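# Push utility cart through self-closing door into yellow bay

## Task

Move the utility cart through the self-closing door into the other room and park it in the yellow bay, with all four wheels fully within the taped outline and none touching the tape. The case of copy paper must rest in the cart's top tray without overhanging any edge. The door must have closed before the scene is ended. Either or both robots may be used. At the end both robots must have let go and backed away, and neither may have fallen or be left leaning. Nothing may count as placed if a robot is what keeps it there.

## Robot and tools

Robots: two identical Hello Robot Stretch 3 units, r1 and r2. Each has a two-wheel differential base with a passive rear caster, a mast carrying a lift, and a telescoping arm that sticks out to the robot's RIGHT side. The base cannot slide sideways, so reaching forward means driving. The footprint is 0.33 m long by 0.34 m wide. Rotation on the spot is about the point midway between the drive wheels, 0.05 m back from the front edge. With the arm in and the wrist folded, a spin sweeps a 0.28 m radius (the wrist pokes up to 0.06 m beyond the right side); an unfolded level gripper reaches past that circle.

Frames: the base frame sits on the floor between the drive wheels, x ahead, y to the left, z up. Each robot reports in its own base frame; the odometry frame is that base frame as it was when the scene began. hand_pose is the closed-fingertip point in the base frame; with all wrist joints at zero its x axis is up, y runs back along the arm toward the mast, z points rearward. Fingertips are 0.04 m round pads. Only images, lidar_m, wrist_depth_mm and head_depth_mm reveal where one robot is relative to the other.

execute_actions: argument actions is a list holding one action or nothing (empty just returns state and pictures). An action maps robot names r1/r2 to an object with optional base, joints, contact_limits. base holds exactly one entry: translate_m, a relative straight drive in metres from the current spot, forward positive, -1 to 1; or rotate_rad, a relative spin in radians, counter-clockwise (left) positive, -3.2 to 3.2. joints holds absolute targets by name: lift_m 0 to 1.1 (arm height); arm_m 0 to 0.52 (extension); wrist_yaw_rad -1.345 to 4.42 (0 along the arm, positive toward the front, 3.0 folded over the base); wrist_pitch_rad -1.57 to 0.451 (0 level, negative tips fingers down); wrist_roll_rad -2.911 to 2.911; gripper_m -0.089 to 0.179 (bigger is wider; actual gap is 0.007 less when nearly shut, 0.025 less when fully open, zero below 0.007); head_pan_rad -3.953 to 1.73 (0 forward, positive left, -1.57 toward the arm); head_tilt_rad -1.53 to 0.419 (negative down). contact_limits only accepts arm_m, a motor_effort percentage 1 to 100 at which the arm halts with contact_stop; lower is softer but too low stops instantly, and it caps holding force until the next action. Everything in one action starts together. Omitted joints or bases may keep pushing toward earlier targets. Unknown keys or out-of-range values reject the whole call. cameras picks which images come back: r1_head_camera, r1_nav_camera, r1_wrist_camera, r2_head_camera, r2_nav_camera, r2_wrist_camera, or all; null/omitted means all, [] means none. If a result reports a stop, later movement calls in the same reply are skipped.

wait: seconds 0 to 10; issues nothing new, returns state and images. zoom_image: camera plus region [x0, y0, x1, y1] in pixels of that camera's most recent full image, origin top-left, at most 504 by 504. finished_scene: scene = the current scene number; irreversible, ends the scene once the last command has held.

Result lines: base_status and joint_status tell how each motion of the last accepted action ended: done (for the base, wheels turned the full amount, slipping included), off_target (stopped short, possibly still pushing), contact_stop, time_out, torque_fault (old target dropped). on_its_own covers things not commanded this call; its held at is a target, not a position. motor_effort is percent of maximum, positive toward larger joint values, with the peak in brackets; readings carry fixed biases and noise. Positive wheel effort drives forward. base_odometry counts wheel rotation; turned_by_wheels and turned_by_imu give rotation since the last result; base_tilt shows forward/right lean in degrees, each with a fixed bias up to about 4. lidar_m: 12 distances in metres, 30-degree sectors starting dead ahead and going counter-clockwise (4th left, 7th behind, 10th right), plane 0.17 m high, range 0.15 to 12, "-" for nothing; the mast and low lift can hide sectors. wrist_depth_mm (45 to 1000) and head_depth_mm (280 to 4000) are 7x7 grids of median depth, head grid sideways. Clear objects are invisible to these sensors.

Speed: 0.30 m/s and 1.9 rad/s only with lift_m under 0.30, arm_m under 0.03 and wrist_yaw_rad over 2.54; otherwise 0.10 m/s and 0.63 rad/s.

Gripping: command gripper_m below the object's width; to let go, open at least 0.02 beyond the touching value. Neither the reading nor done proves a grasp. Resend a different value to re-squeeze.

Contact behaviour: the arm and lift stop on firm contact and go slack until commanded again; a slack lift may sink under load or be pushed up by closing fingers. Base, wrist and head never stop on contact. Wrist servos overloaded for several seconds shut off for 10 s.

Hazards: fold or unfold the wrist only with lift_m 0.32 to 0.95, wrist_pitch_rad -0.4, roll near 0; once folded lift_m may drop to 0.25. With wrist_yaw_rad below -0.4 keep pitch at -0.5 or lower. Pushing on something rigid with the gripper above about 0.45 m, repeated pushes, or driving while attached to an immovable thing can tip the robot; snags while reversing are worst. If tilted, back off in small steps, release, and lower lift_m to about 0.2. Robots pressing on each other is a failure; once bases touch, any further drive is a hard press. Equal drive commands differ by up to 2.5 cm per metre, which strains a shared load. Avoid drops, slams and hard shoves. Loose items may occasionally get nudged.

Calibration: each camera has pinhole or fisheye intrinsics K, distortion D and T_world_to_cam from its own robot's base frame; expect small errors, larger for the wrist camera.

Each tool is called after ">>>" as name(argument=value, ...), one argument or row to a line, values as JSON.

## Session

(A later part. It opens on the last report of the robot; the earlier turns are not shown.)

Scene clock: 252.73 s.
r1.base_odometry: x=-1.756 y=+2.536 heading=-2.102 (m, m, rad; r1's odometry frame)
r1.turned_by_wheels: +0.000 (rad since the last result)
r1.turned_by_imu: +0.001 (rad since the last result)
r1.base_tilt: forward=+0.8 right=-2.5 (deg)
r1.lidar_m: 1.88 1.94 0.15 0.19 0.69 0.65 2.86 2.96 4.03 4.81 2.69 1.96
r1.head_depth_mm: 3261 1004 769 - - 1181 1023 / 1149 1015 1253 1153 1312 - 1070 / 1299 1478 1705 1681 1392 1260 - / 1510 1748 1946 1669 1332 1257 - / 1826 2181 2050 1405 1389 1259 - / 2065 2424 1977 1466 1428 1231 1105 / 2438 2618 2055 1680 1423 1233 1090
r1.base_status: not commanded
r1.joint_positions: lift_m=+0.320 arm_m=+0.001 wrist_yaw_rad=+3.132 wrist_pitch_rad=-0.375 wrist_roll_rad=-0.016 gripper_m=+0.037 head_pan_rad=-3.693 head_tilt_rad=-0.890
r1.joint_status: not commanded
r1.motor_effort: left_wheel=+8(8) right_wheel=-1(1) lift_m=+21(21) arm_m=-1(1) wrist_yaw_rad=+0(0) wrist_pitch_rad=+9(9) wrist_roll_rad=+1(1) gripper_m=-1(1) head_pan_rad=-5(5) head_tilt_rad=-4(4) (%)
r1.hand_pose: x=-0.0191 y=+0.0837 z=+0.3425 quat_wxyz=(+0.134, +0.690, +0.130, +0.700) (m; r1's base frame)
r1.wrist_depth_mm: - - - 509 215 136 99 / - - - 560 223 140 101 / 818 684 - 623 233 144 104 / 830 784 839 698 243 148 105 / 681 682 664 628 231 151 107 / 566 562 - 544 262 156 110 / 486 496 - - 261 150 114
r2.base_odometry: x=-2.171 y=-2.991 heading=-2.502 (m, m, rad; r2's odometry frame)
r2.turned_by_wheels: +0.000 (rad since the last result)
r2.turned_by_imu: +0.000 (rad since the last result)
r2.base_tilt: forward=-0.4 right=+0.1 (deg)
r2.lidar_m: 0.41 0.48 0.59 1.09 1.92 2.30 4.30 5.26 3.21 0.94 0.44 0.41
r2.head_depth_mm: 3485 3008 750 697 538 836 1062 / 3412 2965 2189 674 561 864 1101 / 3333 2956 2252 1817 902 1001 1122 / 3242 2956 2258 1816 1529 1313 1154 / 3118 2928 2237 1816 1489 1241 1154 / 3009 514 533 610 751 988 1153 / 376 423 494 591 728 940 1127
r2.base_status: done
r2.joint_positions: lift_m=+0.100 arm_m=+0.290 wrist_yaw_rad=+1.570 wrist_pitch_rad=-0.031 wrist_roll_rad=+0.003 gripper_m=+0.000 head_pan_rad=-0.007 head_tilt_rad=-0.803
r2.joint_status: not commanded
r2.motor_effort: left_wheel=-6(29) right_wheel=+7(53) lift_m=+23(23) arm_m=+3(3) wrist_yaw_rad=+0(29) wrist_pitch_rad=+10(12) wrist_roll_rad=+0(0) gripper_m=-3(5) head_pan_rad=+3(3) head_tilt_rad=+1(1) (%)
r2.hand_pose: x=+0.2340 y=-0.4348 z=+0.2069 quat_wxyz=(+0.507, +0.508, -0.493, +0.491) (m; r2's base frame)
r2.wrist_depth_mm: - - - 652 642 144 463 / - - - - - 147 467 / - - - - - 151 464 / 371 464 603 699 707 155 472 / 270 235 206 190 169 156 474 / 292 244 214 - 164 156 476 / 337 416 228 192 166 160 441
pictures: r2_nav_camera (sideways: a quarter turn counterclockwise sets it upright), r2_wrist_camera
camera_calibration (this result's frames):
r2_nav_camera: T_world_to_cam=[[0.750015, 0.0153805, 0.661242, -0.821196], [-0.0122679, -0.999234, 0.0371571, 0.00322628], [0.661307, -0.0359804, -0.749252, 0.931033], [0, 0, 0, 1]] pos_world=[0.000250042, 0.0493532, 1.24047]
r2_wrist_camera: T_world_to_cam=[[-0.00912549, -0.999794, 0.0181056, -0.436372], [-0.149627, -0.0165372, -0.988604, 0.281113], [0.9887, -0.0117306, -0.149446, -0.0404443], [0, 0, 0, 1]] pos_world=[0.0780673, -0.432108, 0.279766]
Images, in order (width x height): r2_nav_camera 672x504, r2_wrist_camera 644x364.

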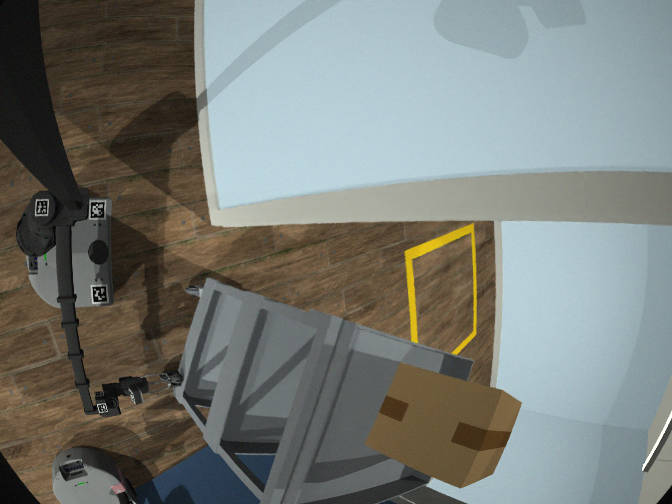

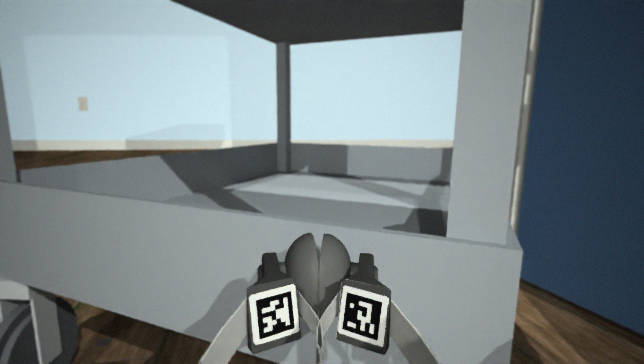

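>>> execute_actions(
  actions=[
    {"r2":{"base":{"translate_m":0.3}}},
  ],
  cameras=["r2_wrist_camera"],
)

>>> execute_actions(
  actions=[
    {"r2":{"base":{"translate_m":-0.3}}},
  ],
  cameras=[],
)

>>> execute_actions(
  actions=[
    {"r2":{"joints":{"arm_m":0}}},
  ],
  cameras=[],
)

>>> execute_actions(
  actions=[
    {"r2":{"base":{"rotate_rad":-0.65}}},
  ],
  cameras=[],
)

>>> execute_actions(
  actions=[
    {"r2":{"base":{"translate_m":0.3}}},
  ],
  cameras=[],
)

>>> execute_actions(
  actions=[
    {"r2":{"base":{"rotate_rad":0.65}}},
  ],
  cameras=["r2_nav_camera","r2_wrist_camera"],
)

Scene clock: 260.77 s.
r1.base_odometry: x=-1.756 y=+2.536 heading=-2.102 (m, m, rad; r1's odometry frame)
r1.turned_by_wheels: +0.000 (rad since the last result)
r1.turned_by_imu: +0.001 (rad since the last result)
r1.base_tilt: forward=+0.9 right=-2.4 (deg)
r1.lidar_m: 1.88 1.94 0.15 0.19 0.94 1.14 2.86 2.96 4.01 4.82 2.69 1.95
r1.head_depth_mm: 3242 2618 1972 - - 1186 1022 / 1147 1329 1762 1662 1365 - 1070 / 1300 1480 1695 1501 1413 1254 - / 1484 1748 1477 1508 1424 1257 - / 1813 2182 2044 1642 1421 1257 - / 2264 2519 2036 1681 1420 1236 1109 / 2445 2594 2050 1671 1426 1232 1090
r1.base_status: not commanded
r1.joint_positions: lift_m=+0.320 arm_m=+0.001 wrist_yaw_rad=+3.132 wrist_pitch_rad=-0.375 wrist_roll_rad=-0.016 gripper_m=+0.037 head_pan_rad=-3.693 head_tilt_rad=-0.890
r1.joint_status: not commanded
r1.motor_effort: left_wheel=+8(8) right_wheel=-1(1) lift_m=+21(21) arm_m=-1(1) wrist_yaw_rad=+1(0) wrist_pitch_rad=+9(9) wrist_roll_rad=+0(0) gripper_m=-1(1) head_pan_rad=-5(5) head_tilt_rad=-4(4) (%)
r1.hand_pose: x=-0.0191 y=+0.0837 z=+0.3425 quat_wxyz=(+0.134, +0.690, +0.130, +0.700) (m; r1's base frame)
r1.wrist_depth_mm: - - - 505 215 136 99 / 608 - - 565 224 140 102 / - - - 625 233 144 103 / 803 868 845 706 243 148 106 / 683 682 676 638 228 152 108 / 567 567 - 549 264 156 110 / 479 496 - - 260 150 114
r2.base_odometry: x=-2.412 y=-3.170 heading=-2.502 (m, m, rad; r2's odometry frame)
r2.turned_by_wheels: +0.000 (rad since the last result)
r2.turned_by_imu: +0.001 (rad since the last result)
r2.base_tilt: forward=-0.4 right=+0.1 (deg)
r2.lidar_m: 3.14 0.19 0.23 0.44 1.98 2.37 4.46 5.13 1.02 0.86 0.41 0.36
r2.head_depth_mm: 3175 3013 691 695 533 818 1043 / 3096 2987 928 695 520 819 1080 / 2989 2965 2252 1828 1493 1093 1097 / 2932 2951 2247 1820 1528 1315 1156 / 2859 2963 2231 1813 1522 1311 1154 / 2791 2919 2229 1808 1518 1236 510 / 2737 2886 2236 1825 319 323 400
r2.base_status: done
r2.joint_positions: lift_m=+0.100 arm_m=+0.290 wrist_yaw_rad=+1.567 wrist_pitch_rad=-0.027 wrist_roll_rad=+0.003 gripper_m=+0.000 head_pan_rad=-0.007 head_tilt_rad=-0.803
r2.joint_status: not commanded
r2.motor_effort: left_wheel=-9(15) right_wheel=+13(32) lift_m=+23(23) arm_m=+3(3) wrist_yaw_rad=+3(8) wrist_pitch_rad=+9(11) wrist_roll_rad=+0(0) gripper_m=-2(2) head_pan_rad=+3(3) head_tilt_rad=+1(2) (%)
r2.hand_pose: x=+0.2341 y=-0.4356 z=+0.2078 quat_wxyz=(+0.507, +0.507, -0.494, +0.491) (m; r2's base frame)
r2.wrist_depth_mm: - - 647 638 631 - 145 / - - - - - - 383 / - - - - - - 384 / 389 489 636 716 688 180 401 / 223 208 195 186 173 161 400 / 231 215 200 - 171 161 380 / 315 223 207 190 173 166 406
pictures: r2_wrist_camera
camera_calibration (this result's frames):
r2_wrist_camera: T_world_to_cam=[[-0.0120942, -0.999763, 0.018076, -0.436442], [-0.146133, -0.016116, -0.989134, 0.281497], [0.989191, -0.0146042, -0.145903, -0.0425293], [0, 0, 0, 1]] pos_world=[0.077927, -0.432423, 0.280122]
Images, in order (width x height): r2_wrist_camera 644x364.

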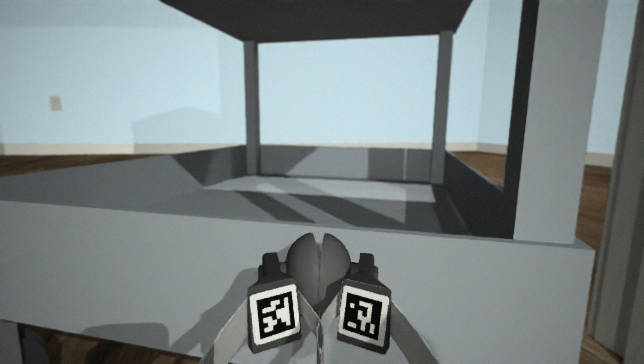

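Scene clock: 264.90 s.
r1.base_odometry: x=-1.756 y=+2.536 heading=-2.102 (m, m, rad; r1's odometry frame)
r1.turned_by_wheels: +0.000 (rad since the last result)
r1.turned_by_imu: +0.001 (rad since the last result)
r1.base_tilt: forward=+0.8 right=-2.4 (deg)
r1.lidar_m: 1.88 1.95 0.15 0.19 0.94 0.65 2.86 2.96 4.03 4.84 2.68 1.95
r1.head_depth_mm: 3262 2608 1989 - - 1183 1019 / 1149 1323 1768 1674 1446 - 1069 / 1297 1480 1707 1674 1392 1251 - / 1507 1755 1933 1680 1334 1260 - / 1821 2174 2033 1400 1398 1255 - / 2051 2446 1985 1474 1415 1233 1103 / 2430 2592 2039 1678 1421 1232 1085
r1.base_status: not commanded
r1.joint_positions: lift_m=+0.320 arm_m=+0.001 wrist_yaw_rad=+3.132 wrist_pitch_rad=-0.375 wrist_roll_rad=-0.016 gripper_m=+0.037 head_pan_rad=-3.693 head_tilt_rad=-0.890
r1.joint_status: not commanded
r1.motor_effort: left_wheel=+7(8) right_wheel=-2(1) lift_m=+21(21) arm_m=-1(1) wrist_yaw_rad=+0(0) wrist_pitch_rad=+9(9) wrist_roll_rad=+0(0) gripper_m=-1(1) head_pan_rad=-5(5) head_tilt_rad=-4(3) (%)
r1.hand_pose: x=-0.0191 y=+0.0837 z=+0.3425 quat_wxyz=(+0.134, +0.690, +0.130, +0.700) (m; r1's base frame)
r1.wrist_depth_mm: - - - 511 215 137 99 / - - - 550 225 140 101 / - - - 626 234 144 104 / 823 867 852 713 244 148 106 / 678 678 686 631 229 152 108 / 567 563 - 551 261 156 110 / 485 492 - - 259 150 113
r2.base_odometry: x=-2.171 y=-2.991 heading=-2.502 (m, m, rad; r2's odometry frame)
r2.turned_by_wheels: +0.000 (rad since the last result)
r2.turned_by_imu: +0.000 (rad since the last result)
r2.base_tilt: forward=-0.4 right=+0.0 (deg)
r2.lidar_m: 0.48 0.48 0.59 1.09 1.92 2.30 4.32 5.24 3.23 0.94 0.75 0.65
r2.head_depth_mm: 787 855 858 1122 1042 1250 1162 / 3332 947 857 1117 1265 1272 1160 / 3302 2966 951 1116 1261 1293 1160 / 3263 2925 2236 1826 1526 1305 1159 / 3145 2941 2239 1813 1491 1239 1153 / 2986 513 532 612 750 991 1148 / 376 422 494 592 729 940 1130
r2.base_status: done
r2.joint_positions: lift_m=+0.100 arm_m=+0.290 wrist_yaw_rad=+1.568 wrist_pitch_rad=-0.026 wrist_roll_rad=+0.003 gripper_m=+0.000 head_pan_rad=-0.007 head_tilt_rad=-0.803
r2.joint_status: not commanded
r2.motor_effort: left_wheel=-2(14) right_wheel=+3(6) lift_m=+23(23) arm_m=+3(4) wrist_yaw_rad=+2(4) wrist_pitch_rad=+9(9) wrist_roll_rad=-1(0) gripper_m=-2(2) head_pan_rad=+3(3) head_tilt_rad=+1(1) (%)
r2.hand_pose: x=+0.2342 y=-0.4353 z=+0.2082 quat_wxyz=(+0.507, +0.507, -0.495, +0.492) (m; r2's base frame)
r2.wrist_depth_mm: - 644 638 641 800 654 461 / - - - - - 655 465 / - - - - - 647 464 / - 547 505 482 - 636 468 / 824 763 766 715 779 651 474 / 570 552 575 - 583 566 477 / 431 437 442 419 449 444 445
pictures: none
No camera images: the call's "cameras" was empty. Leave "cameras" out to get every camera's image.

Scene clock: 268.27 s.
r1.base_odometry: x=-1.756 y=+2.536 heading=-2.102 (m, m, rad; r1's odometry frame)
r1.turned_by_wheels: +0.000 (rad since the last result)
r1.turned_by_imu: +0.000 (rad since the last result)
r1.base_tilt: forward=+0.9 right=-2.6 (deg)
r1.lidar_m: 1.88 1.94 0.15 0.19 0.95 0.92 2.86 2.97 4.02 4.82 2.69 1.95
r1.head_depth_mm: 3294 2603 1975 - - 1186 1019 / 1141 1328 1759 1676 1452 - 1069 / 1296 1479 1704 1633 1425 1254 - / 1512 1750 1943 1631 1425 1256 - / 1797 2171 2044 1387 1428 1255 - / 2063 2435 1985 1470 1423 1233 1108 / 2450 2598 2044 1671 1414 1234 1085
r1.base_status: not commanded
r1.joint_positions: lift_m=+0.320 arm_m=+0.001 wrist_yaw_rad=+3.132 wrist_pitch_rad=-0.375 wrist_roll_rad=-0.016 gripper_m=+0.037 head_pan_rad=-3.693 head_tilt_rad=-0.890
r1.joint_status: not commanded
r1.motor_effort: left_wheel=+7(8) right_wheel=-2(2) lift_m=+21(21) arm_m=-1(1) wrist_yaw_rad=+0(0) wrist_pitch_rad=+9(9) wrist_roll_rad=+0(0) gripper_m=-1(1) head_pan_rad=-4(5) head_tilt_rad=-3(4) (%)
r1.hand_pose: x=-0.0191 y=+0.0837 z=+0.3425 quat_wxyz=(+0.134, +0.690, +0.130, +0.700) (m; r1's base frame)
r1.wrist_depth_mm: - - - 508 214 136 99 / - - - 563 224 140 102 / - - - 621 235 143 103 / 851 857 842 715 243 147 105 / 688 684 676 645 228 152 107 / 572 561 - 540 261 155 110 / 487 495 - - 259 151 114
r2.base_odometry: x=-2.171 y=-2.991 heading=-2.502 (m, m, rad; r2's odometry frame)
r2.turned_by_wheels: +0.000 (rad since the last result)
r2.turned_by_imu: +0.000 (rad since the last result)
r2.base_tilt: forward=-0.4 right=+0.2 (deg)
r2.lidar_m: 0.48 0.48 0.59 1.09 1.92 2.29 4.30 5.28 3.21 0.94 0.75 0.65
r2.head_depth_mm: 786 854 862 1126 1042 1255 1166 / 3295 987 857 1119 1266 1274 1159 / 3343 2941 952 1117 1263 1295 1157 / 3236 2935 2243 1817 1517 1310 1155 / 3145 2900 2240 1810 1491 1237 1153 / 3018 514 534 611 749 989 1147 / 376 422 494 591 729 942 1126
r2.base_status: not commanded
r2.joint_positions: lift_m=+0.100 arm_m=+0.000 wrist_yaw_rad=+1.570 wrist_pitch_rad=-0.026 wrist_roll_rad=+0.003 gripper_m=+0.000 head_pan_rad=-0.007 head_tilt_rad=-0.803
r2.joint_status: all done
r2.motor_effort: left_wheel=-3(3) right_wheel=+3(2) lift_m=+23(23) arm_m=-3(5) wrist_yaw_rad=+1(3) wrist_pitch_rad=+9(9) wrist_roll_rad=-1(0) gripper_m=-3(2) head_pan_rad=+3(3) head_tilt_rad=+1(1) (%)
r2.hand_pose: x=+0.2342 y=-0.1456 z=+0.2082 quat_wxyz=(+0.506, +0.507, -0.494, +0.493) (m; r2's base frame)
r2.wrist_depth_mm: 354 437 - 621 626 619 555 / 360 426 - - - - - / 370 426 - - - - 695 / 377 441 - 553 518 489 468 / 393 448 834 839 784 722 481 / 395 443 580 - 580 584 517 / 397 416 439 418 444 446 449
pictures: none
No camera images: the call's "cameras" was empty. Leave "cameras" out to get every camera's image.

Scene clock: 270.27 s.
r1.base_odometry: x=-1.756 y=+2.536 heading=-2.102 (m, m, rad; r1's odometry frame)
r1.turned_by_wheels: +0.000 (rad since the last result)
r1.turned_by_imu: +0.000 (rad since the last result)
r1.base_tilt: forward=+0.8 right=-2.5 (deg)
r1.lidar_m: 1.87 1.94 0.15 0.19 0.94 0.89 2.87 2.97 4.03 4.81 2.68 1.95
r1.head_depth_mm: 3275 2589 1978 - - 1184 1024 / 1144 1327 1762 1670 1452 - 1067 / 1298 1483 1706 1683 1418 1253 - / 1513 1759 1945 1630 1421 1259 - / 1662 1987 1870 1466 1423 1254 - / 2279 2505 2045 1527 1420 1235 1108 / 2442 2611 2051 1676 1415 1234 1093
r1.base_status: not commanded
r1.joint_positions: lift_m=+0.320 arm_m=+0.001 wrist_yaw_rad=+3.132 wrist_pitch_rad=-0.375 wrist_roll_rad=-0.016 gripper_m=+0.037 head_pan_rad=-3.693 head_tilt_rad=-0.890
r1.joint_status: not commanded
r1.motor_effort: left_wheel=+7(7) right_wheel=-2(2) lift_m=+22(21) arm_m=-1(0) wrist_yaw_rad=+0(1) wrist_pitch_rad=+8(8) wrist_roll_rad=+0(0) gripper_m=+0(0) head_pan_rad=-4(5) head_tilt_rad=-3(4) (%)
r1.hand_pose: x=-0.0191 y=+0.0837 z=+0.3425 quat_wxyz=(+0.134, +0.690, +0.130, +0.700) (m; r1's base frame)
r1.wrist_depth_mm: - - - 505 215 136 99 / - - - 557 225 140 101 / - - - 613 234 144 103 / 884 853 850 708 243 147 106 / 688 671 676 653 228 152 107 / 569 564 - 556 260 156 110 / 483 498 - - 260 151 113
r2.base_odometry: x=-2.171 y=-2.991 heading=+3.131 (m, m, rad; r2's odometry frame)
r2.turned_by_wheels: -0.650 (rad since the last result)
r2.turned_by_imu: -0.660 (rad since the last result)
r2.base_tilt: forward=-0.5 right=+0.0 (deg)
r2.lidar_m: 0.66 0.65 0.48 0.54 0.88 1.91 2.14 3.43 5.33 3.73 0.94 0.96
r2.head_depth_mm: 816 912 1038 1196 1420 1328 1166 / 868 971 1103 1287 1474 1322 1162 / 977 1087 1131 1406 1520 1321 1162 / 3298 2806 854 1105 1375 1315 1151 / 3557 1065 814 1137 1340 1306 1153 / 3614 929 784 1136 1280 1257 1151 / 776 863 837 1099 1023 1274 1149
r2.base_status: done
r2.joint_positions: lift_m=+0.100 arm_m=+0.000 wrist_yaw_rad=+1.570 wrist_pitch_rad=-0.025 wrist_roll_rad=+0.003 gripper_m=+0.000 head_pan_rad=-0.007 head_tilt_rad=-0.803
r2.joint_status: not commanded
r2.motor_effort: left_wheel=+5(11) right_wheel=-4(8) lift_m=+23(23) arm_m=-3(3) wrist_yaw_rad=+1(0) wrist_pitch_rad=+9(9) wrist_roll_rad=+0(0) gripper_m=-3(3) head_pan_rad=+3(3) head_tilt_rad=+1(1) (%)
r2.hand_pose: x=+0.2342 y=-0.1456 z=+0.2083 quat_wxyz=(+0.506, +0.507, -0.494, +0.493) (m; r2's base frame)
r2.wrist_depth_mm: 617 643 638 897 772 676 608 / - - - 926 789 687 622 / - - - 929 792 706 629 / 516 560 614 905 812 720 640 / 703 839 839 846 791 721 661 / 535 573 577 - 586 598 595 / 434 435 440 416 443 447 451
pictures: none
No camera images: the call's "cameras" was empty. Leave "cameras" out to get every camera's image.

Scene clock: 274.40 s.
r1.base_odometry: x=-1.756 y=+2.536 heading=-2.102 (m, m, rad; r1's odometry frame)
r1.turned_by_wheels: +0.000 (rad since the last result)
r1.turned_by_imu: +0.001 (rad since the last result)
r1.base_tilt: forward=+0.9 right=-2.4 (deg)
r1.lidar_m: 1.88 1.94 0.15 0.19 0.94 0.81 2.86 2.96 4.03 4.83 2.68 1.95
r1.head_depth_mm: 3244 2632 1976 - - 1184 1022 / 1149 1327 1757 1671 1423 - 1068 / 1251 1383 1600 1475 1397 1258 - / 1512 1755 1917 1374 1415 1255 - / 1807 2184 2054 1671 1421 1252 - / 2260 2525 2038 1667 1426 1230 1106 / 2422 2593 2040 1680 1424 1235 1088
r1.base_status: not commanded
r1.joint_positions: lift_m=+0.320 arm_m=+0.001 wrist_yaw_rad=+3.132 wrist_pitch_rad=-0.375 wrist_roll_rad=-0.016 gripper_m=+0.037 head_pan_rad=-3.693 head_tilt_rad=-0.890
r1.joint_status: not commanded
r1.motor_effort: left_wheel=+8(8) right_wheel=-2(3) lift_m=+22(21) arm_m=-1(1) wrist_yaw_rad=+0(0) wrist_pitch_rad=+9(8) wrist_roll_rad=+0(0) gripper_m=-1(0) head_pan_rad=-5(5) head_tilt_rad=-3(3) (%)
r1.hand_pose: x=-0.0191 y=+0.0837 z=+0.3425 quat_wxyz=(+0.134, +0.690, +0.130, +0.700) (m; r1's base frame)
r1.wrist_depth_mm: - - - 506 214 136 100 / - - - 560 225 140 101 / 696 - - 620 234 144 103 / 755 859 859 711 243 147 105 / 667 675 666 633 229 152 107 / 573 571 - 545 261 156 110 / 484 499 - - 259 150 113
r2.base_odometry: x=-2.471 y=-2.988 heading=+3.131 (m, m, rad; r2's odometry frame)
r2.turned_by_wheels: +0.000 (rad since the last result)
r2.turned_by_imu: +0.002 (rad since the last result)
r2.base_tilt: forward=-0.4 right=+0.3 (deg)
r2.lidar_m: 0.38 0.37 0.40 0.35 0.52 2.14 2.39 3.82 5.53 0.96 0.73 0.47
r2.head_depth_mm: 609 663 745 863 1025 1249 1160 / 668 745 829 934 1112 1294 1159 / 2807 2842 996 609 825 1288 1159 / 3055 2934 793 690 900 1045 1155 / 3317 2934 843 684 553 877 1116 / 3581 1006 816 683 529 838 1068 / 3292 582 662 680 514 819 1025
r2.base_status: done
r2.joint_positions: lift_m=+0.100 arm_m=+0.000 wrist_yaw_rad=+1.570 wrist_pitch_rad=-0.025 wrist_roll_rad=+0.003 gripper_m=+0.000 head_pan_rad=-0.007 head_tilt_rad=-0.803
r2.joint_status: not commanded
r2.motor_effort: left_wheel=+4(12) right_wheel=-3(5) lift_m=+23(23) arm_m=-3(3) wrist_yaw_rad=-1(0) wrist_pitch_rad=+9(9) wrist_roll_rad=+0(0) gripper_m=-2(3) head_pan_rad=+2(2) head_tilt_rad=+1(2) (%)
r2.hand_pose: x=+0.2342 y=-0.1456 z=+0.2084 quat_wxyz=(+0.506, +0.507, -0.494, +0.493) (m; r2's base frame)
r2.wrist_depth_mm: 652 642 639 658 530 469 421 / - - - 670 539 477 427 / - - - 689 550 482 436 / 703 327 359 669 559 495 448 / 297 321 353 679 575 503 450 / 308 515 541 - 564 514 456 / 436 439 441 423 446 443 450
pictures: none
No camera images: the call's "cameras" was empty. Leave "cameras" out to get every camera's image.

Scene clock: 276.40 s.
r1.base_odometry: x=-1.756 y=+2.536 heading=-2.102 (m, m, rad; r1's odometry frame)
r1.turned_by_wheels: +0.000 (rad since the last result)
r1.turned_by_imu: +0.000 (rad since the last result)
r1.base_tilt: forward=+0.9 right=-2.4 (deg)
r1.lidar_m: 1.87 1.94 0.15 0.19 0.87 0.95 2.86 2.96 4.03 4.84 2.69 1.96
r1.head_depth_mm: 3264 2610 1966 - - 1184 1020 / 1152 1327 1763 1675 1449 - 1066 / 1295 1476 1707 1511 1389 1255 - / 1483 1722 1917 1370 1358 1256 - / 1811 2176 2041 1642 1421 1261 - / 2258 2501 2041 1674 1428 1240 1103 / 2441 2620 2033 1683 1419 1236 1087
r1.base_status: not commanded
r1.joint_positions: lift_m=+0.320 arm_m=+0.001 wrist_yaw_rad=+3.132 wrist_pitch_rad=-0.375 wrist_roll_rad=-0.016 gripper_m=+0.037 head_pan_rad=-3.693 head_tilt_rad=-0.890
r1.joint_status: not commanded
r1.motor_effort: left_wheel=+8(8) right_wheel=-1(1) lift_m=+21(21) arm_m=-1(1) wrist_yaw_rad=+0(1) wrist_pitch_rad=+8(9) wrist_roll_rad=+0(0) gripper_m=+0(1) head_pan_rad=-5(5) head_tilt_rad=-3(4) (%)
r1.hand_pose: x=-0.0191 y=+0.0837 z=+0.3425 quat_wxyz=(+0.134, +0.690, +0.130, +0.700) (m; r1's base frame)
r1.wrist_depth_mm: - - - 505 214 136 99 / - - - 570 224 140 101 / 677 - - 620 234 143 103 / 667 853 857 709 244 147 106 / 665 686 672 646 229 152 108 / 574 562 - 549 261 156 110 / 479 498 - - 259 151 113
r2.base_odometry: x=-2.471 y=-2.988 heading=-2.502 (m, m, rad; r2's odometry frame)
r2.turned_by_wheels: +0.650 (rad since the last result)
r2.turned_by_imu: +0.660 (rad since the last result)
r2.base_tilt: forward=-0.5 right=+0.1 (deg)
r2.lidar_m: 0.37 0.38 0.35 0.66 2.15 2.57 4.86 4.83 0.83 0.72 0.43 0.37
r2.head_depth_mm: 699 572 652 695 520 835 1047 / 694 593 682 692 529 849 1078 / 2918 617 715 689 537 864 1108 / 3028 2822 794 687 546 878 1114 / 2962 2912 2229 660 564 1096 1131 / 2885 2917 2219 1802 1453 1306 1150 / 2833 2884 2206 1791 1507 1301 1011
r2.base_status: done
r2.joint_positions: lift_m=+0.100 arm_m=+0.000 wrist_yaw_rad=+1.570 wrist_pitch_rad=-0.025 wrist_roll_rad=+0.003 gripper_m=+0.000 head_pan_rad=-0.007 head_tilt_rad=-0.803
r2.joint_status: not commanded
r2.motor_effort: left_wheel=-4(10) right_wheel=+4(9) lift_m=+23(23) arm_m=-3(3) wrist_yaw_rad=+1(0) wrist_pitch_rad=+8(9) wrist_roll_rad=-1(1) gripper_m=-2(2) head_pan_rad=+2(3) head_tilt_rad=+1(1) (%)
r2.hand_pose: x=+0.2342 y=-0.1456 z=+0.2084 quat_wxyz=(+0.506, +0.507, -0.494, +0.493) (m; r2's base frame)
r2.wrist_depth_mm: - - - 630 622 685 - / - - - - - - - / - 334 - - - - - / - 320 487 727 746 577 322 / 844 318 293 271 254 238 224 / 567 332 307 - 260 244 231 / 435 349 439 422 425 407 234
pictures: r2_nav_camera (sideways: a quarter turn counterclockwise sets it upright), r2_wrist_camera
camera_calibration (this result's frames):
r2_nav_camera: T_world_to_cam=[[0.750015, 0.0153803, 0.661242, -0.821196], [-0.0122681, -0.999234, 0.0371571, 0.00322628], [0.661307, -0.0359806, -0.749252, 0.931033], [0, 0, 0, 1]] pos_world=[0.000250054, 0.0493532, 1.24047]
r2_wrist_camera: T_world_to_cam=[[-0.00941327, -0.999793, 0.0180568, -0.147131], [-0.14389, -0.0165153, -0.989456, 0.286226], [0.989549, -0.0119122, -0.143705, -0.0384302], [0, 0, 0, 1]] pos_world=[0.0778287, -0.142831, 0.280342]
Images, in order (width x height): r2_nav_camera 672x504, r2_wrist_camera 644x364.

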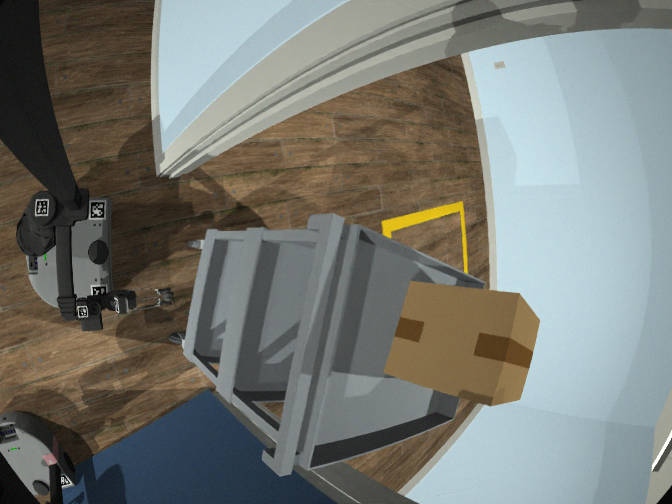

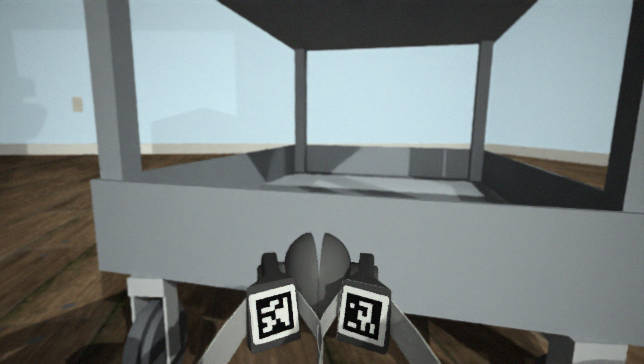

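>>> execute_actions(
  actions=[
    {"r2":{"joints":{"arm_m":0.08}}},
  ],
  cameras=[],
)

>>> execute_actions(
  actions=[
    {"r2":{"base":{"translate_m":0.6}}},
  ],
  cameras=["r2_nav_camera","r2_wrist_camera"],
)

Scene clock: 279.90 s.
r1.base_odometry: x=-1.756 y=+2.536 heading=-2.102 (m, m, rad; r1's odometry frame)
r1.turned_by_wheels: +0.000 (rad since the last result)
r1.turned_by_imu: +0.001 (rad since the last result)
r1.base_tilt: forward=+0.8 right=-2.5 (deg)
r1.lidar_m: 1.88 1.94 0.15 0.19 0.81 0.95 2.86 2.96 4.03 4.83 2.68 1.95
r1.head_depth_mm: 3243 2604 1970 - - 1181 1019 / 1148 1323 1754 1669 1415 - 1069 / 1301 1472 1708 1504 1365 1252 - / 1482 1721 1915 1359 1357 1258 - / 1810 2193 2049 1636 1423 1259 - / 2282 2511 2034 1682 1423 1229 1105 / 2456 2586 2063 1664 1430 1232 1091
r1.base_status: not commanded
r1.joint_positions: lift_m=+0.320 arm_m=+0.001 wrist_yaw_rad=+3.132 wrist_pitch_rad=-0.375 wrist_roll_rad=-0.016 gripper_m=+0.037 head_pan_rad=-3.693 head_tilt_rad=-0.890
r1.joint_status: not commanded
r1.motor_effort: left_wheel=+8(7) right_wheel=-1(2) lift_m=+21(21) arm_m=-1(1) wrist_yaw_rad=+0(0) wrist_pitch_rad=+9(9) wrist_roll_rad=+0(0) gripper_m=+0(1) head_pan_rad=-5(5) head_tilt_rad=-4(4) (%)
r1.hand_pose: x=-0.0191 y=+0.0837 z=+0.3425 quat_wxyz=(+0.134, +0.690, +0.130, +0.700) (m; r1's base frame)
r1.wrist_depth_mm: - - - 510 216 136 99 / - - - 557 225 139 101 / 669 - - 622 234 144 104 / 667 850 850 710 244 148 106 / 664 681 677 633 230 152 108 / 562 568 - 546 262 155 110 / 481 498 - - 259 151 113
r2.base_odometry: x=-2.471 y=-2.988 heading=-2.502 (m, m, rad; r2's odometry frame)
r2.turned_by_wheels: +0.000 (rad since the last result)
r2.turned_by_imu: +0.000 (rad since the last result)
r2.base_tilt: forward=-0.4 right=+0.2 (deg)
r2.lidar_m: 0.37 0.39 0.35 0.66 2.15 2.57 4.86 4.80 0.83 0.73 0.43 0.37
r2.head_depth_mm: 698 572 653 695 521 834 1045 / 693 593 684 693 528 849 1078 / 2951 617 714 691 537 863 1100 / 3046 2824 794 686 545 878 1117 / 2986 2911 2225 659 564 1094 1132 / 2872 2899 2217 1809 1443 1304 1154 / 2824 2884 2196 1796 1512 1301 1010
r2.base_status: not commanded
r2.joint_positions: lift_m=+0.100 arm_m=+0.080 wrist_yaw_rad=+1.570 wrist_pitch_rad=-0.025 wrist_roll_rad=+0.003 gripper_m=+0.000 head_pan_rad=-0.007 head_tilt_rad=-0.803
r2.joint_status: all done
r2.motor_effort: left_wheel=-4(4) right_wheel=+4(4) lift_m=+23(23) arm_m=+4(4) wrist_yaw_rad=+0(1) wrist_pitch_rad=+9(9) wrist_roll_rad=+0(0) gripper_m=-2(2) head_pan_rad=+3(2) head_tilt_rad=+1(1) (%)
r2.hand_pose: x=+0.2342 y=-0.2249 z=+0.2084 quat_wxyz=(+0.506, +0.507, -0.494, +0.493) (m; r2's base frame)
r2.wrist_depth_mm: - - 635 620 619 564 - / - - - - - 232 456 / - - - - - 226 - / 317 427 621 734 732 222 475 / 316 293 269 250 234 221 471 / 330 306 281 - 239 226 473 / 326 420 439 423 243 231 428
pictures: none
No camera images: the call's "cameras" was empty. Leave "cameras" out to get every camera's image.

Scene clock: 286.83 s.
r1.base_odometry: x=-1.756 y=+2.536 heading=-2.102 (m, m, rad; r1's odometry frame)
r1.turned_by_wheels: +0.000 (rad since the last result)
r1.turned_by_imu: +0.001 (rad since the last result)
r1.base_tilt: forward=+0.8 right=-2.4 (deg)
r1.lidar_m: 1.88 1.95 0.15 0.19 1.28 1.33 2.86 2.97 4.02 4.83 2.68 1.95
r1.head_depth_mm: 3288 2620 1971 - - 1188 1022 / 1150 1322 1752 1633 1453 - 1069 / 1302 1478 1706 1668 1421 1259 - / 1516 1760 1956 1676 1419 1253 - / 1811 2169 2044 1683 1424 1256 - / 2248 2513 2046 1681 1419 1238 1107 / 2458 2614 2050 1672 1425 1235 1089
r1.base_status: not commanded
r1.joint_positions: lift_m=+0.320 arm_m=+0.001 wrist_yaw_rad=+3.132 wrist_pitch_rad=-0.375 wrist_roll_rad=-0.016 gripper_m=+0.037 head_pan_rad=-3.693 head_tilt_rad=-0.890
r1.joint_status: not commanded
r1.motor_effort: left_wheel=+8(8) right_wheel=-2(2) lift_m=+21(21) arm_m=-1(1) wrist_yaw_rad=+0(0) wrist_pitch_rad=+9(8) wrist_roll_rad=+0(0) gripper_m=-1(0) head_pan_rad=-5(5) head_tilt_rad=-4(4) (%)
r1.hand_pose: x=-0.0191 y=+0.0837 z=+0.3425 quat_wxyz=(+0.134, +0.690, +0.130, +0.700) (m; r1's base frame)
r1.wrist_depth_mm: - - - 507 214 137 99 / - - - 564 224 140 101 / - - - 620 233 144 104 / 878 857 843 701 243 148 106 / 683 697 662 633 229 152 107 / 570 565 - 541 260 156 110 / 485 496 - - 259 150 113
r2.base_odometry: x=-2.953 y=-3.345 heading=-2.502 (m, m, rad; r2's odometry frame)
r2.turned_by_wheels: +0.000 (rad since the last result)
r2.turned_by_imu: +0.001 (rad since the last result)
r2.base_tilt: forward=-0.4 right=+0.2 (deg)
r2.lidar_m: 0.27 2.66 2.54 2.26 0.38 0.40 5.11 1.22 0.63 0.62 0.35 0.27
r2.head_depth_mm: 702 510 566 661 583 458 951 / 694 518 578 657 583 463 932 / 691 527 591 669 579 467 929 / 2430 549 635 671 578 473 956 / 2403 2663 2161 706 562 470 1095 / 2355 2606 2224 1804 1520 1282 1149 / 2280 2565 2211 1792 1515 1304 1145
r2.base_status: done
r2.joint_positions: lift_m=+0.100 arm_m=+0.080 wrist_yaw_rad=+1.567 wrist_pitch_rad=-0.026 wrist_roll_rad=+0.003 gripper_m=+0.000 head_pan_rad=-0.007 head_tilt_rad=-0.802
r2.joint_status: not commanded
r2.motor_effort: left_wheel=-5(14) right_wheel=+9(49) lift_m=+23(23) arm_m=+3(4) wrist_yaw_rad=+3(16) wrist_pitch_rad=+9(10) wrist_roll_rad=+0(0) gripper_m=-3(3) head_pan_rad=+3(2) head_tilt_rad=+1(1) (%)
r2.hand_pose: x=+0.2342 y=-0.2258 z=+0.2081 quat_wxyz=(+0.507, +0.506, -0.495, +0.492) (m; r2's base frame)
r2.wrist_depth_mm: - - 642 630 698 - 176 / - - - - - - 176 / - - - - - - 175 / 377 488 699 726 618 426 175 / 188 185 184 427 177 175 174 / 192 190 187 - 179 177 174 / 198 194 192 189 184 181 178
pictures: r2_nav_camera (sideways: a quarter turn counterclockwise sets it upright), r2_wrist_camera
camera_calibration (this result's frames):
r2_nav_camera: T_world_to_cam=[[0.749972, 0.0153833, 0.66129, -0.821258], [-0.0122669, -0.999234, 0.0371567, 0.00322673], [0.661355, -0.0359785, -0.749209, 0.930977], [0, 0, 0, 1]] pos_world=[0.000253834, 0.0493531, 1.24047]
r2_wrist_camera: T_world_to_cam=[[-0.0127485, -0.999755, 0.0180673, -0.226551], [-0.144997, -0.0160294, -0.989302, 0.284964], [0.98935, -0.0152319, -0.144757, -0.0398745], [0, 0, 0, 1]] pos_world=[0.0778806, -0.222535, 0.280237]
Images, in order (width x height): r2_nav_camera 672x504, r2_wrist_camera 644x364.

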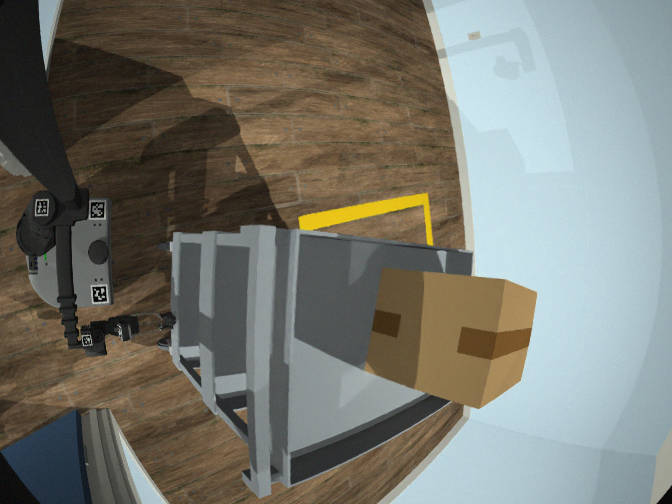

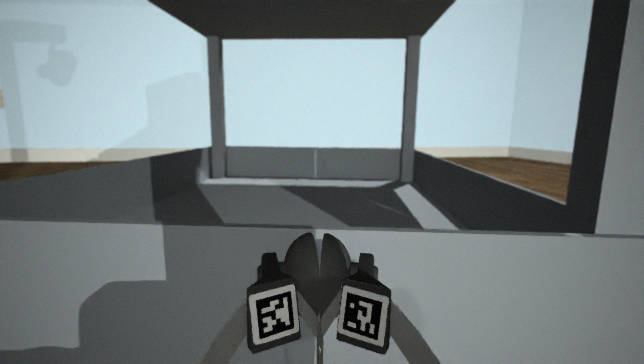

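>>> execute_actions(
  actions=[
    {"r2":{"base":{"translate_m":-0.02},"joints":{"arm_m":0.045}}},
  ],
  cameras=[],
)

>>> execute_actions(
  actions=[
    {"r2":{"base":{"translate_m":0.55}}},
  ],
  cameras=["r2_nav_camera","r2_wrist_camera"],
)

>>> execute_actions(
  actions=[
    {"r1":{"base":{"rotate_rad":-1.1}}},
  ],
  cameras=[],
)

Scene clock: 290.50 s.
r1.base_odometry: x=-1.756 y=+2.536 heading=-2.102 (m, m, rad; r1's odometry frame)
r1.turned_by_wheels: +0.000 (rad since the last result)
r1.turned_by_imu: +0.001 (rad since the last result)
r1.base_tilt: forward=+0.8 right=-2.4 (deg)
r1.lidar_m: 1.87 1.94 0.15 0.19 1.36 1.33 2.86 2.96 4.04 4.82 2.68 1.95
r1.head_depth_mm: 3286 2583 1469 - - 1180 1021 / 1151 1330 1749 1636 1447 - 1069 / 1297 1484 1705 1678 1419 1252 - / 1519 1766 1954 1682 1424 1257 - / 1806 2183 2041 1682 1424 1260 - / 2252 2523 2042 1681 1422 1235 1111 / 2439 2599 2045 1671 1430 1230 1087
r1.base_status: not commanded
r1.joint_positions: lift_m=+0.320 arm_m=+0.001 wrist_yaw_rad=+3.132 wrist_pitch_rad=-0.375 wrist_roll_rad=-0.016 gripper_m=+0.037 head_pan_rad=-3.693 head_tilt_rad=-0.890
r1.joint_status: not commanded
r1.motor_effort: left_wheel=+7(8) right_wheel=-2(2) lift_m=+22(21) arm_m=-1(1) wrist_yaw_rad=+0(1) wrist_pitch_rad=+8(9) wrist_roll_rad=+0(0) gripper_m=-2(1) head_pan_rad=-5(5) head_tilt_rad=-4(4) (%)
r1.hand_pose: x=-0.0191 y=+0.0837 z=+0.3425 quat_wxyz=(+0.134, +0.690, +0.130, +0.700) (m; r1's base frame)
r1.wrist_depth_mm: - - - 509 215 136 99 / - - - 560 224 140 101 / - - - 626 234 144 103 / 865 862 843 713 244 148 106 / 691 689 676 638 229 151 107 / 571 570 - 550 263 155 110 / 484 498 - - 260 150 113
r2.base_odometry: x=-2.936 y=-3.334 heading=-2.503 (m, m, rad; r2's odometry frame)
r2.turned_by_wheels: +0.000 (rad since the last result)
r2.turned_by_imu: +0.000 (rad since the last result)
r2.base_tilt: forward=-0.3 right=+0.1 (deg)
r2.lidar_m: 0.29 2.67 2.54 2.25 0.37 0.38 5.10 1.20 0.62 0.61 0.38 0.29
r2.head_depth_mm: 700 530 591 677 584 520 986 / 693 531 600 673 582 505 1003 / 689 538 615 678 580 509 1019 / 2431 560 647 688 578 513 1033 / 2417 2689 2105 685 564 479 1109 / 2355 2630 2235 1812 1509 1284 1150 / 2299 2572 2220 1801 1518 1302 1142
r2.base_status: done
r2.joint_positions: lift_m=+0.100 arm_m=+0.045 wrist_yaw_rad=+1.569 wrist_pitch_rad=-0.025 wrist_roll_rad=+0.003 gripper_m=+0.000 head_pan_rad=-0.007 head_tilt_rad=-0.802
r2.joint_status: all done
r2.motor_effort: left_wheel=-2(10) right_wheel=+2(3) lift_m=+23(23) arm_m=-3(4) wrist_yaw_rad=+1(4) wrist_pitch_rad=+9(9) wrist_roll_rad=-1(1) gripper_m=-3(2) head_pan_rad=+3(3) head_tilt_rad=+1(1) (%)
r2.hand_pose: x=+0.2342 y=-0.1909 z=+0.2083 quat_wxyz=(+0.506, +0.507, -0.495, +0.492) (m; r2's base frame)
r2.wrist_depth_mm: - - 636 628 617 - - / - - - - - - - / - - - - - - - / - 458 625 723 645 467 280 / 212 208 205 201 198 195 195 / 218 215 211 - 202 200 196 / 225 221 218 215 207 204 202
pictures: none
No camera images: the call's "cameras" was empty. Leave "cameras" out to get every camera's image.

Scene clock: 297.03 s.
r1.base_odometry: x=-1.756 y=+2.536 heading=-2.102 (m, m, rad; r1's odometry frame)
r1.turned_by_wheels: +0.000 (rad since the last result)
r1.turned_by_imu: +0.001 (rad since the last result)
r1.base_tilt: forward=+0.9 right=-2.4 (deg)
r1.lidar_m: 1.88 1.94 0.15 0.19 1.35 1.33 2.86 2.97 4.02 4.83 2.69 1.95
r1.head_depth_mm: 3276 2614 2096 - - 1183 1020 / 1146 1323 1756 1684 1452 - 1071 / 1299 1476 1705 1674 1420 1253 - / 1508 1762 1944 1679 1420 1252 - / 1819 2177 2042 1673 1423 1257 - / 2278 2527 2064 1675 1419 1230 1104 / 2438 2589 2039 1685 1427 1232 1088
r1.base_status: not commanded
r1.joint_positions: lift_m=+0.320 arm_m=+0.001 wrist_yaw_rad=+3.132 wrist_pitch_rad=-0.375 wrist_roll_rad=-0.016 gripper_m=+0.037 head_pan_rad=-3.693 head_tilt_rad=-0.890
r1.joint_status: not commanded
r1.motor_effort: left_wheel=+8(8) right_wheel=-2(3) lift_m=+22(21) arm_m=-1(1) wrist_yaw_rad=+0(0) wrist_pitch_rad=+8(9) wrist_roll_rad=+0(0) gripper_m=+0(1) head_pan_rad=-5(4) head_tilt_rad=-4(4) (%)
r1.hand_pose: x=-0.0191 y=+0.0837 z=+0.3425 quat_wxyz=(+0.134, +0.690, +0.130, +0.700) (m; r1's base frame)
r1.wrist_depth_mm: - - - 509 215 136 99 / - - - 559 225 140 101 / - - - 616 235 144 103 / 858 851 854 703 243 148 106 / 683 675 684 645 230 152 108 / 572 564 - 550 261 156 110 / 483 499 - - 260 151 113
r2.base_odometry: x=-3.378 y=-3.661 heading=-2.503 (m, m, rad; r2's odometry frame)
r2.turned_by_wheels: +0.000 (rad since the last result)
r2.turned_by_imu: +0.000 (rad since the last result)
r2.base_tilt: forward=-0.4 right=+0.1 (deg)
r2.lidar_m: 0.24 2.13 2.56 2.36 1.29 0.83 5.36 0.88 0.85 1.59 0.36 0.25
r2.head_depth_mm: 2095 509 780 696 584 459 944 / 696 506 563 657 582 456 931 / 689 504 564 655 579 449 849 / 686 506 567 651 578 457 754 / 1896 2049 791 668 577 451 771 / 1867 2122 2223 1798 1487 1278 1152 / 1822 2070 2216 1793 1509 1305 1147
r2.base_status: done
r2.joint_positions: lift_m=+0.100 arm_m=+0.045 wrist_yaw_rad=+1.569 wrist_pitch_rad=-0.025 wrist_roll_rad=+0.003 gripper_m=+0.000 head_pan_rad=-0.007 head_tilt_rad=-0.802
r2.joint_status: not commanded
r2.motor_effort: left_wheel=-4(6) right_wheel=+5(43) lift_m=+23(23) arm_m=-3(3) wrist_yaw_rad=+1(1) wrist_pitch_rad=+9(10) wrist_roll_rad=+0(0) gripper_m=-2(3) head_pan_rad=+3(2) head_tilt_rad=+1(1) (%)
r2.hand_pose: x=+0.2342 y=-0.1908 z=+0.2083 quat_wxyz=(+0.506, +0.507, -0.495, +0.492) (m; r2's base frame)
r2.wrist_depth_mm: - - 633 629 694 - - / - - - - - - - / - - - - - - - / 381 501 706 729 551 428 215 / 170 173 177 432 186 190 194 / 172 175 179 - 188 192 198 / 177 180 183 190 195 198 204
pictures: r2_nav_camera (sideways: a quarter turn counterclockwise sets it upright), r2_wrist_camera
camera_calibration (this result's frames):
r2_nav_camera: T_world_to_cam=[[0.749808, 0.0153969, 0.661477, -0.8215], [-0.0122596, -0.999234, 0.0371554, 0.00322843], [0.661542, -0.0359689, -0.749045, 0.930762], [0, 0, 0, 1]] pos_world=[0.000268291, 0.0493529, 1.24047]
r2_wrist_camera: T_world_to_cam=[[-0.0105083, -0.999782, 0.0180602, -0.19212], [-0.144111, -0.0163585, -0.989426, 0.285501], [0.989506, -0.0129999, -0.143907, -0.0391255], [0, 0, 0, 1]] pos_world=[0.0778399, -0.187917, 0.280322]
Images, in order (width x height): r2_nav_camera 672x504, r2_wrist_camera 644x364.

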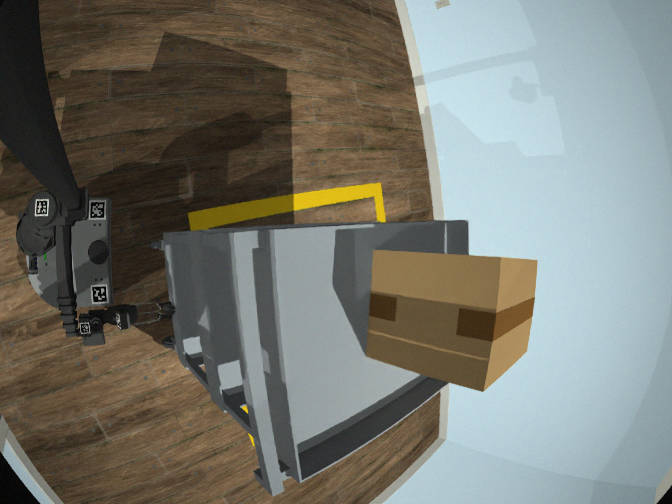

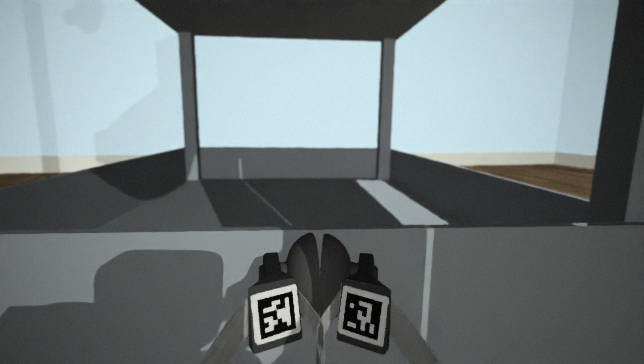

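Scene clock: 301.20 s.
r1.base_odometry: x=-1.756 y=+2.537 heading=+3.083 (m, m, rad; r1's odometry frame)
r1.turned_by_wheels: -1.098 (rad since the last result)
r1.turned_by_imu: -0.604 (rad since the last result)
r1.base_tilt: forward=+0.9 right=-2.4 (deg)
r1.lidar_m: 2.09 0.15 0.15 0.18 0.31 1.75 1.26 2.64 2.84 3.60 4.85 3.06
r1.head_depth_mm: 2061 1976 1930 - - 526 511 / 2048 2107 1904 1663 1416 - 755 / 3210 2493 1857 1667 1416 1252 - / 3381 2577 1952 1669 1416 1262 - / 3520 2597 2036 1668 1413 1259 - / 3573 2583 1986 1638 1418 1231 1110 / 3227 1246 1435 1643 1417 1230 1089
r1.base_status: rotate_rad off_target (by the wheels' count: -1.0985 of -1.1000)
r1.joint_positions: lift_m=+0.320 arm_m=+0.001 wrist_yaw_rad=+3.133 wrist_pitch_rad=-0.375 wrist_roll_rad=-0.016 gripper_m=+0.037 head_pan_rad=-3.695 head_tilt_rad=-0.894
r1.joint_status: not commanded
r1.on_its_own: left_wheel is at rest, and its effort (+50) is outside its rest range (-18 to +18)
r1.motor_effort: left_wheel=+50(80) right_wheel=+3(13) lift_m=+21(21) arm_m=-1(1) wrist_yaw_rad=+1(0) wrist_pitch_rad=+8(9) wrist_roll_rad=+0(1) gripper_m=+0(0) head_pan_rad=-3(5) head_tilt_rad=-2(4) (%)
r1.hand_pose: x=-0.0192 y=+0.0837 z=+0.3425 quat_wxyz=(+0.134, +0.690, +0.130, +0.700) (m; r1's base frame)
r1.wrist_depth_mm: - 510 - 245 196 164 140 / - 580 - 267 210 173 146 / - 712 - 289 224 183 154 / 874 808 573 321 243 194 170 / 688 680 650 356 250 208 598 / 572 573 - 398 293 223 523 / 484 492 - - 310 240 462
r2.base_odometry: x=-3.378 y=-3.661 heading=-2.503 (m, m, rad; r2's odometry frame)
r2.turned_by_wheels: +0.000 (rad since the last result)
r2.turned_by_imu: +0.000 (rad since the last result)
r2.base_tilt: forward=-0.3 right=+0.2 (deg)
r2.lidar_m: 0.24 2.13 2.55 2.37 1.29 0.83 5.34 0.87 0.85 1.59 0.37 0.25
r2.head_depth_mm: 2077 510 783 696 583 458 947 / 698 507 562 657 582 456 931 / 690 504 567 655 580 449 848 / 685 506 567 653 578 458 755 / 1893 2048 792 668 576 451 769 / 1871 2115 2215 1802 1481 1284 1156 / 1828 2070 2221 1803 1512 1305 1144
r2.base_status: not commanded
r2.joint_positions: lift_m=+0.100 arm_m=+0.045 wrist_yaw_rad=+1.569 wrist_pitch_rad=-0.025 wrist_roll_rad=+0.003 gripper_m=+0.000 head_pan_rad=-0.007 head_tilt_rad=-0.802
r2.joint_status: not commanded
r2.motor_effort: left_wheel=-3(3) right_wheel=+5(6) lift_m=+23(24) arm_m=-3(3) wrist_yaw_rad=+1(1) wrist_pitch_rad=+8(9) wrist_roll_rad=+0(0) gripper_m=-1(2) head_pan_rad=+3(3) head_tilt_rad=+1(1) (%)
r2.hand_pose: x=+0.2342 y=-0.1908 z=+0.2083 quat_wxyz=(+0.506, +0.507, -0.495, +0.492) (m; r2's base frame)
r2.wrist_depth_mm: - - 634 627 701 - - / - - - - - - - / - - - - - - - / 378 508 724 725 549 426 216 / 170 173 177 426 185 190 194 / 172 175 179 - 188 193 197 / 176 180 182 190 194 199 203
pictures: none
No camera images: the call's "cameras" was empty. Leave "cameras" out to get every camera's image.


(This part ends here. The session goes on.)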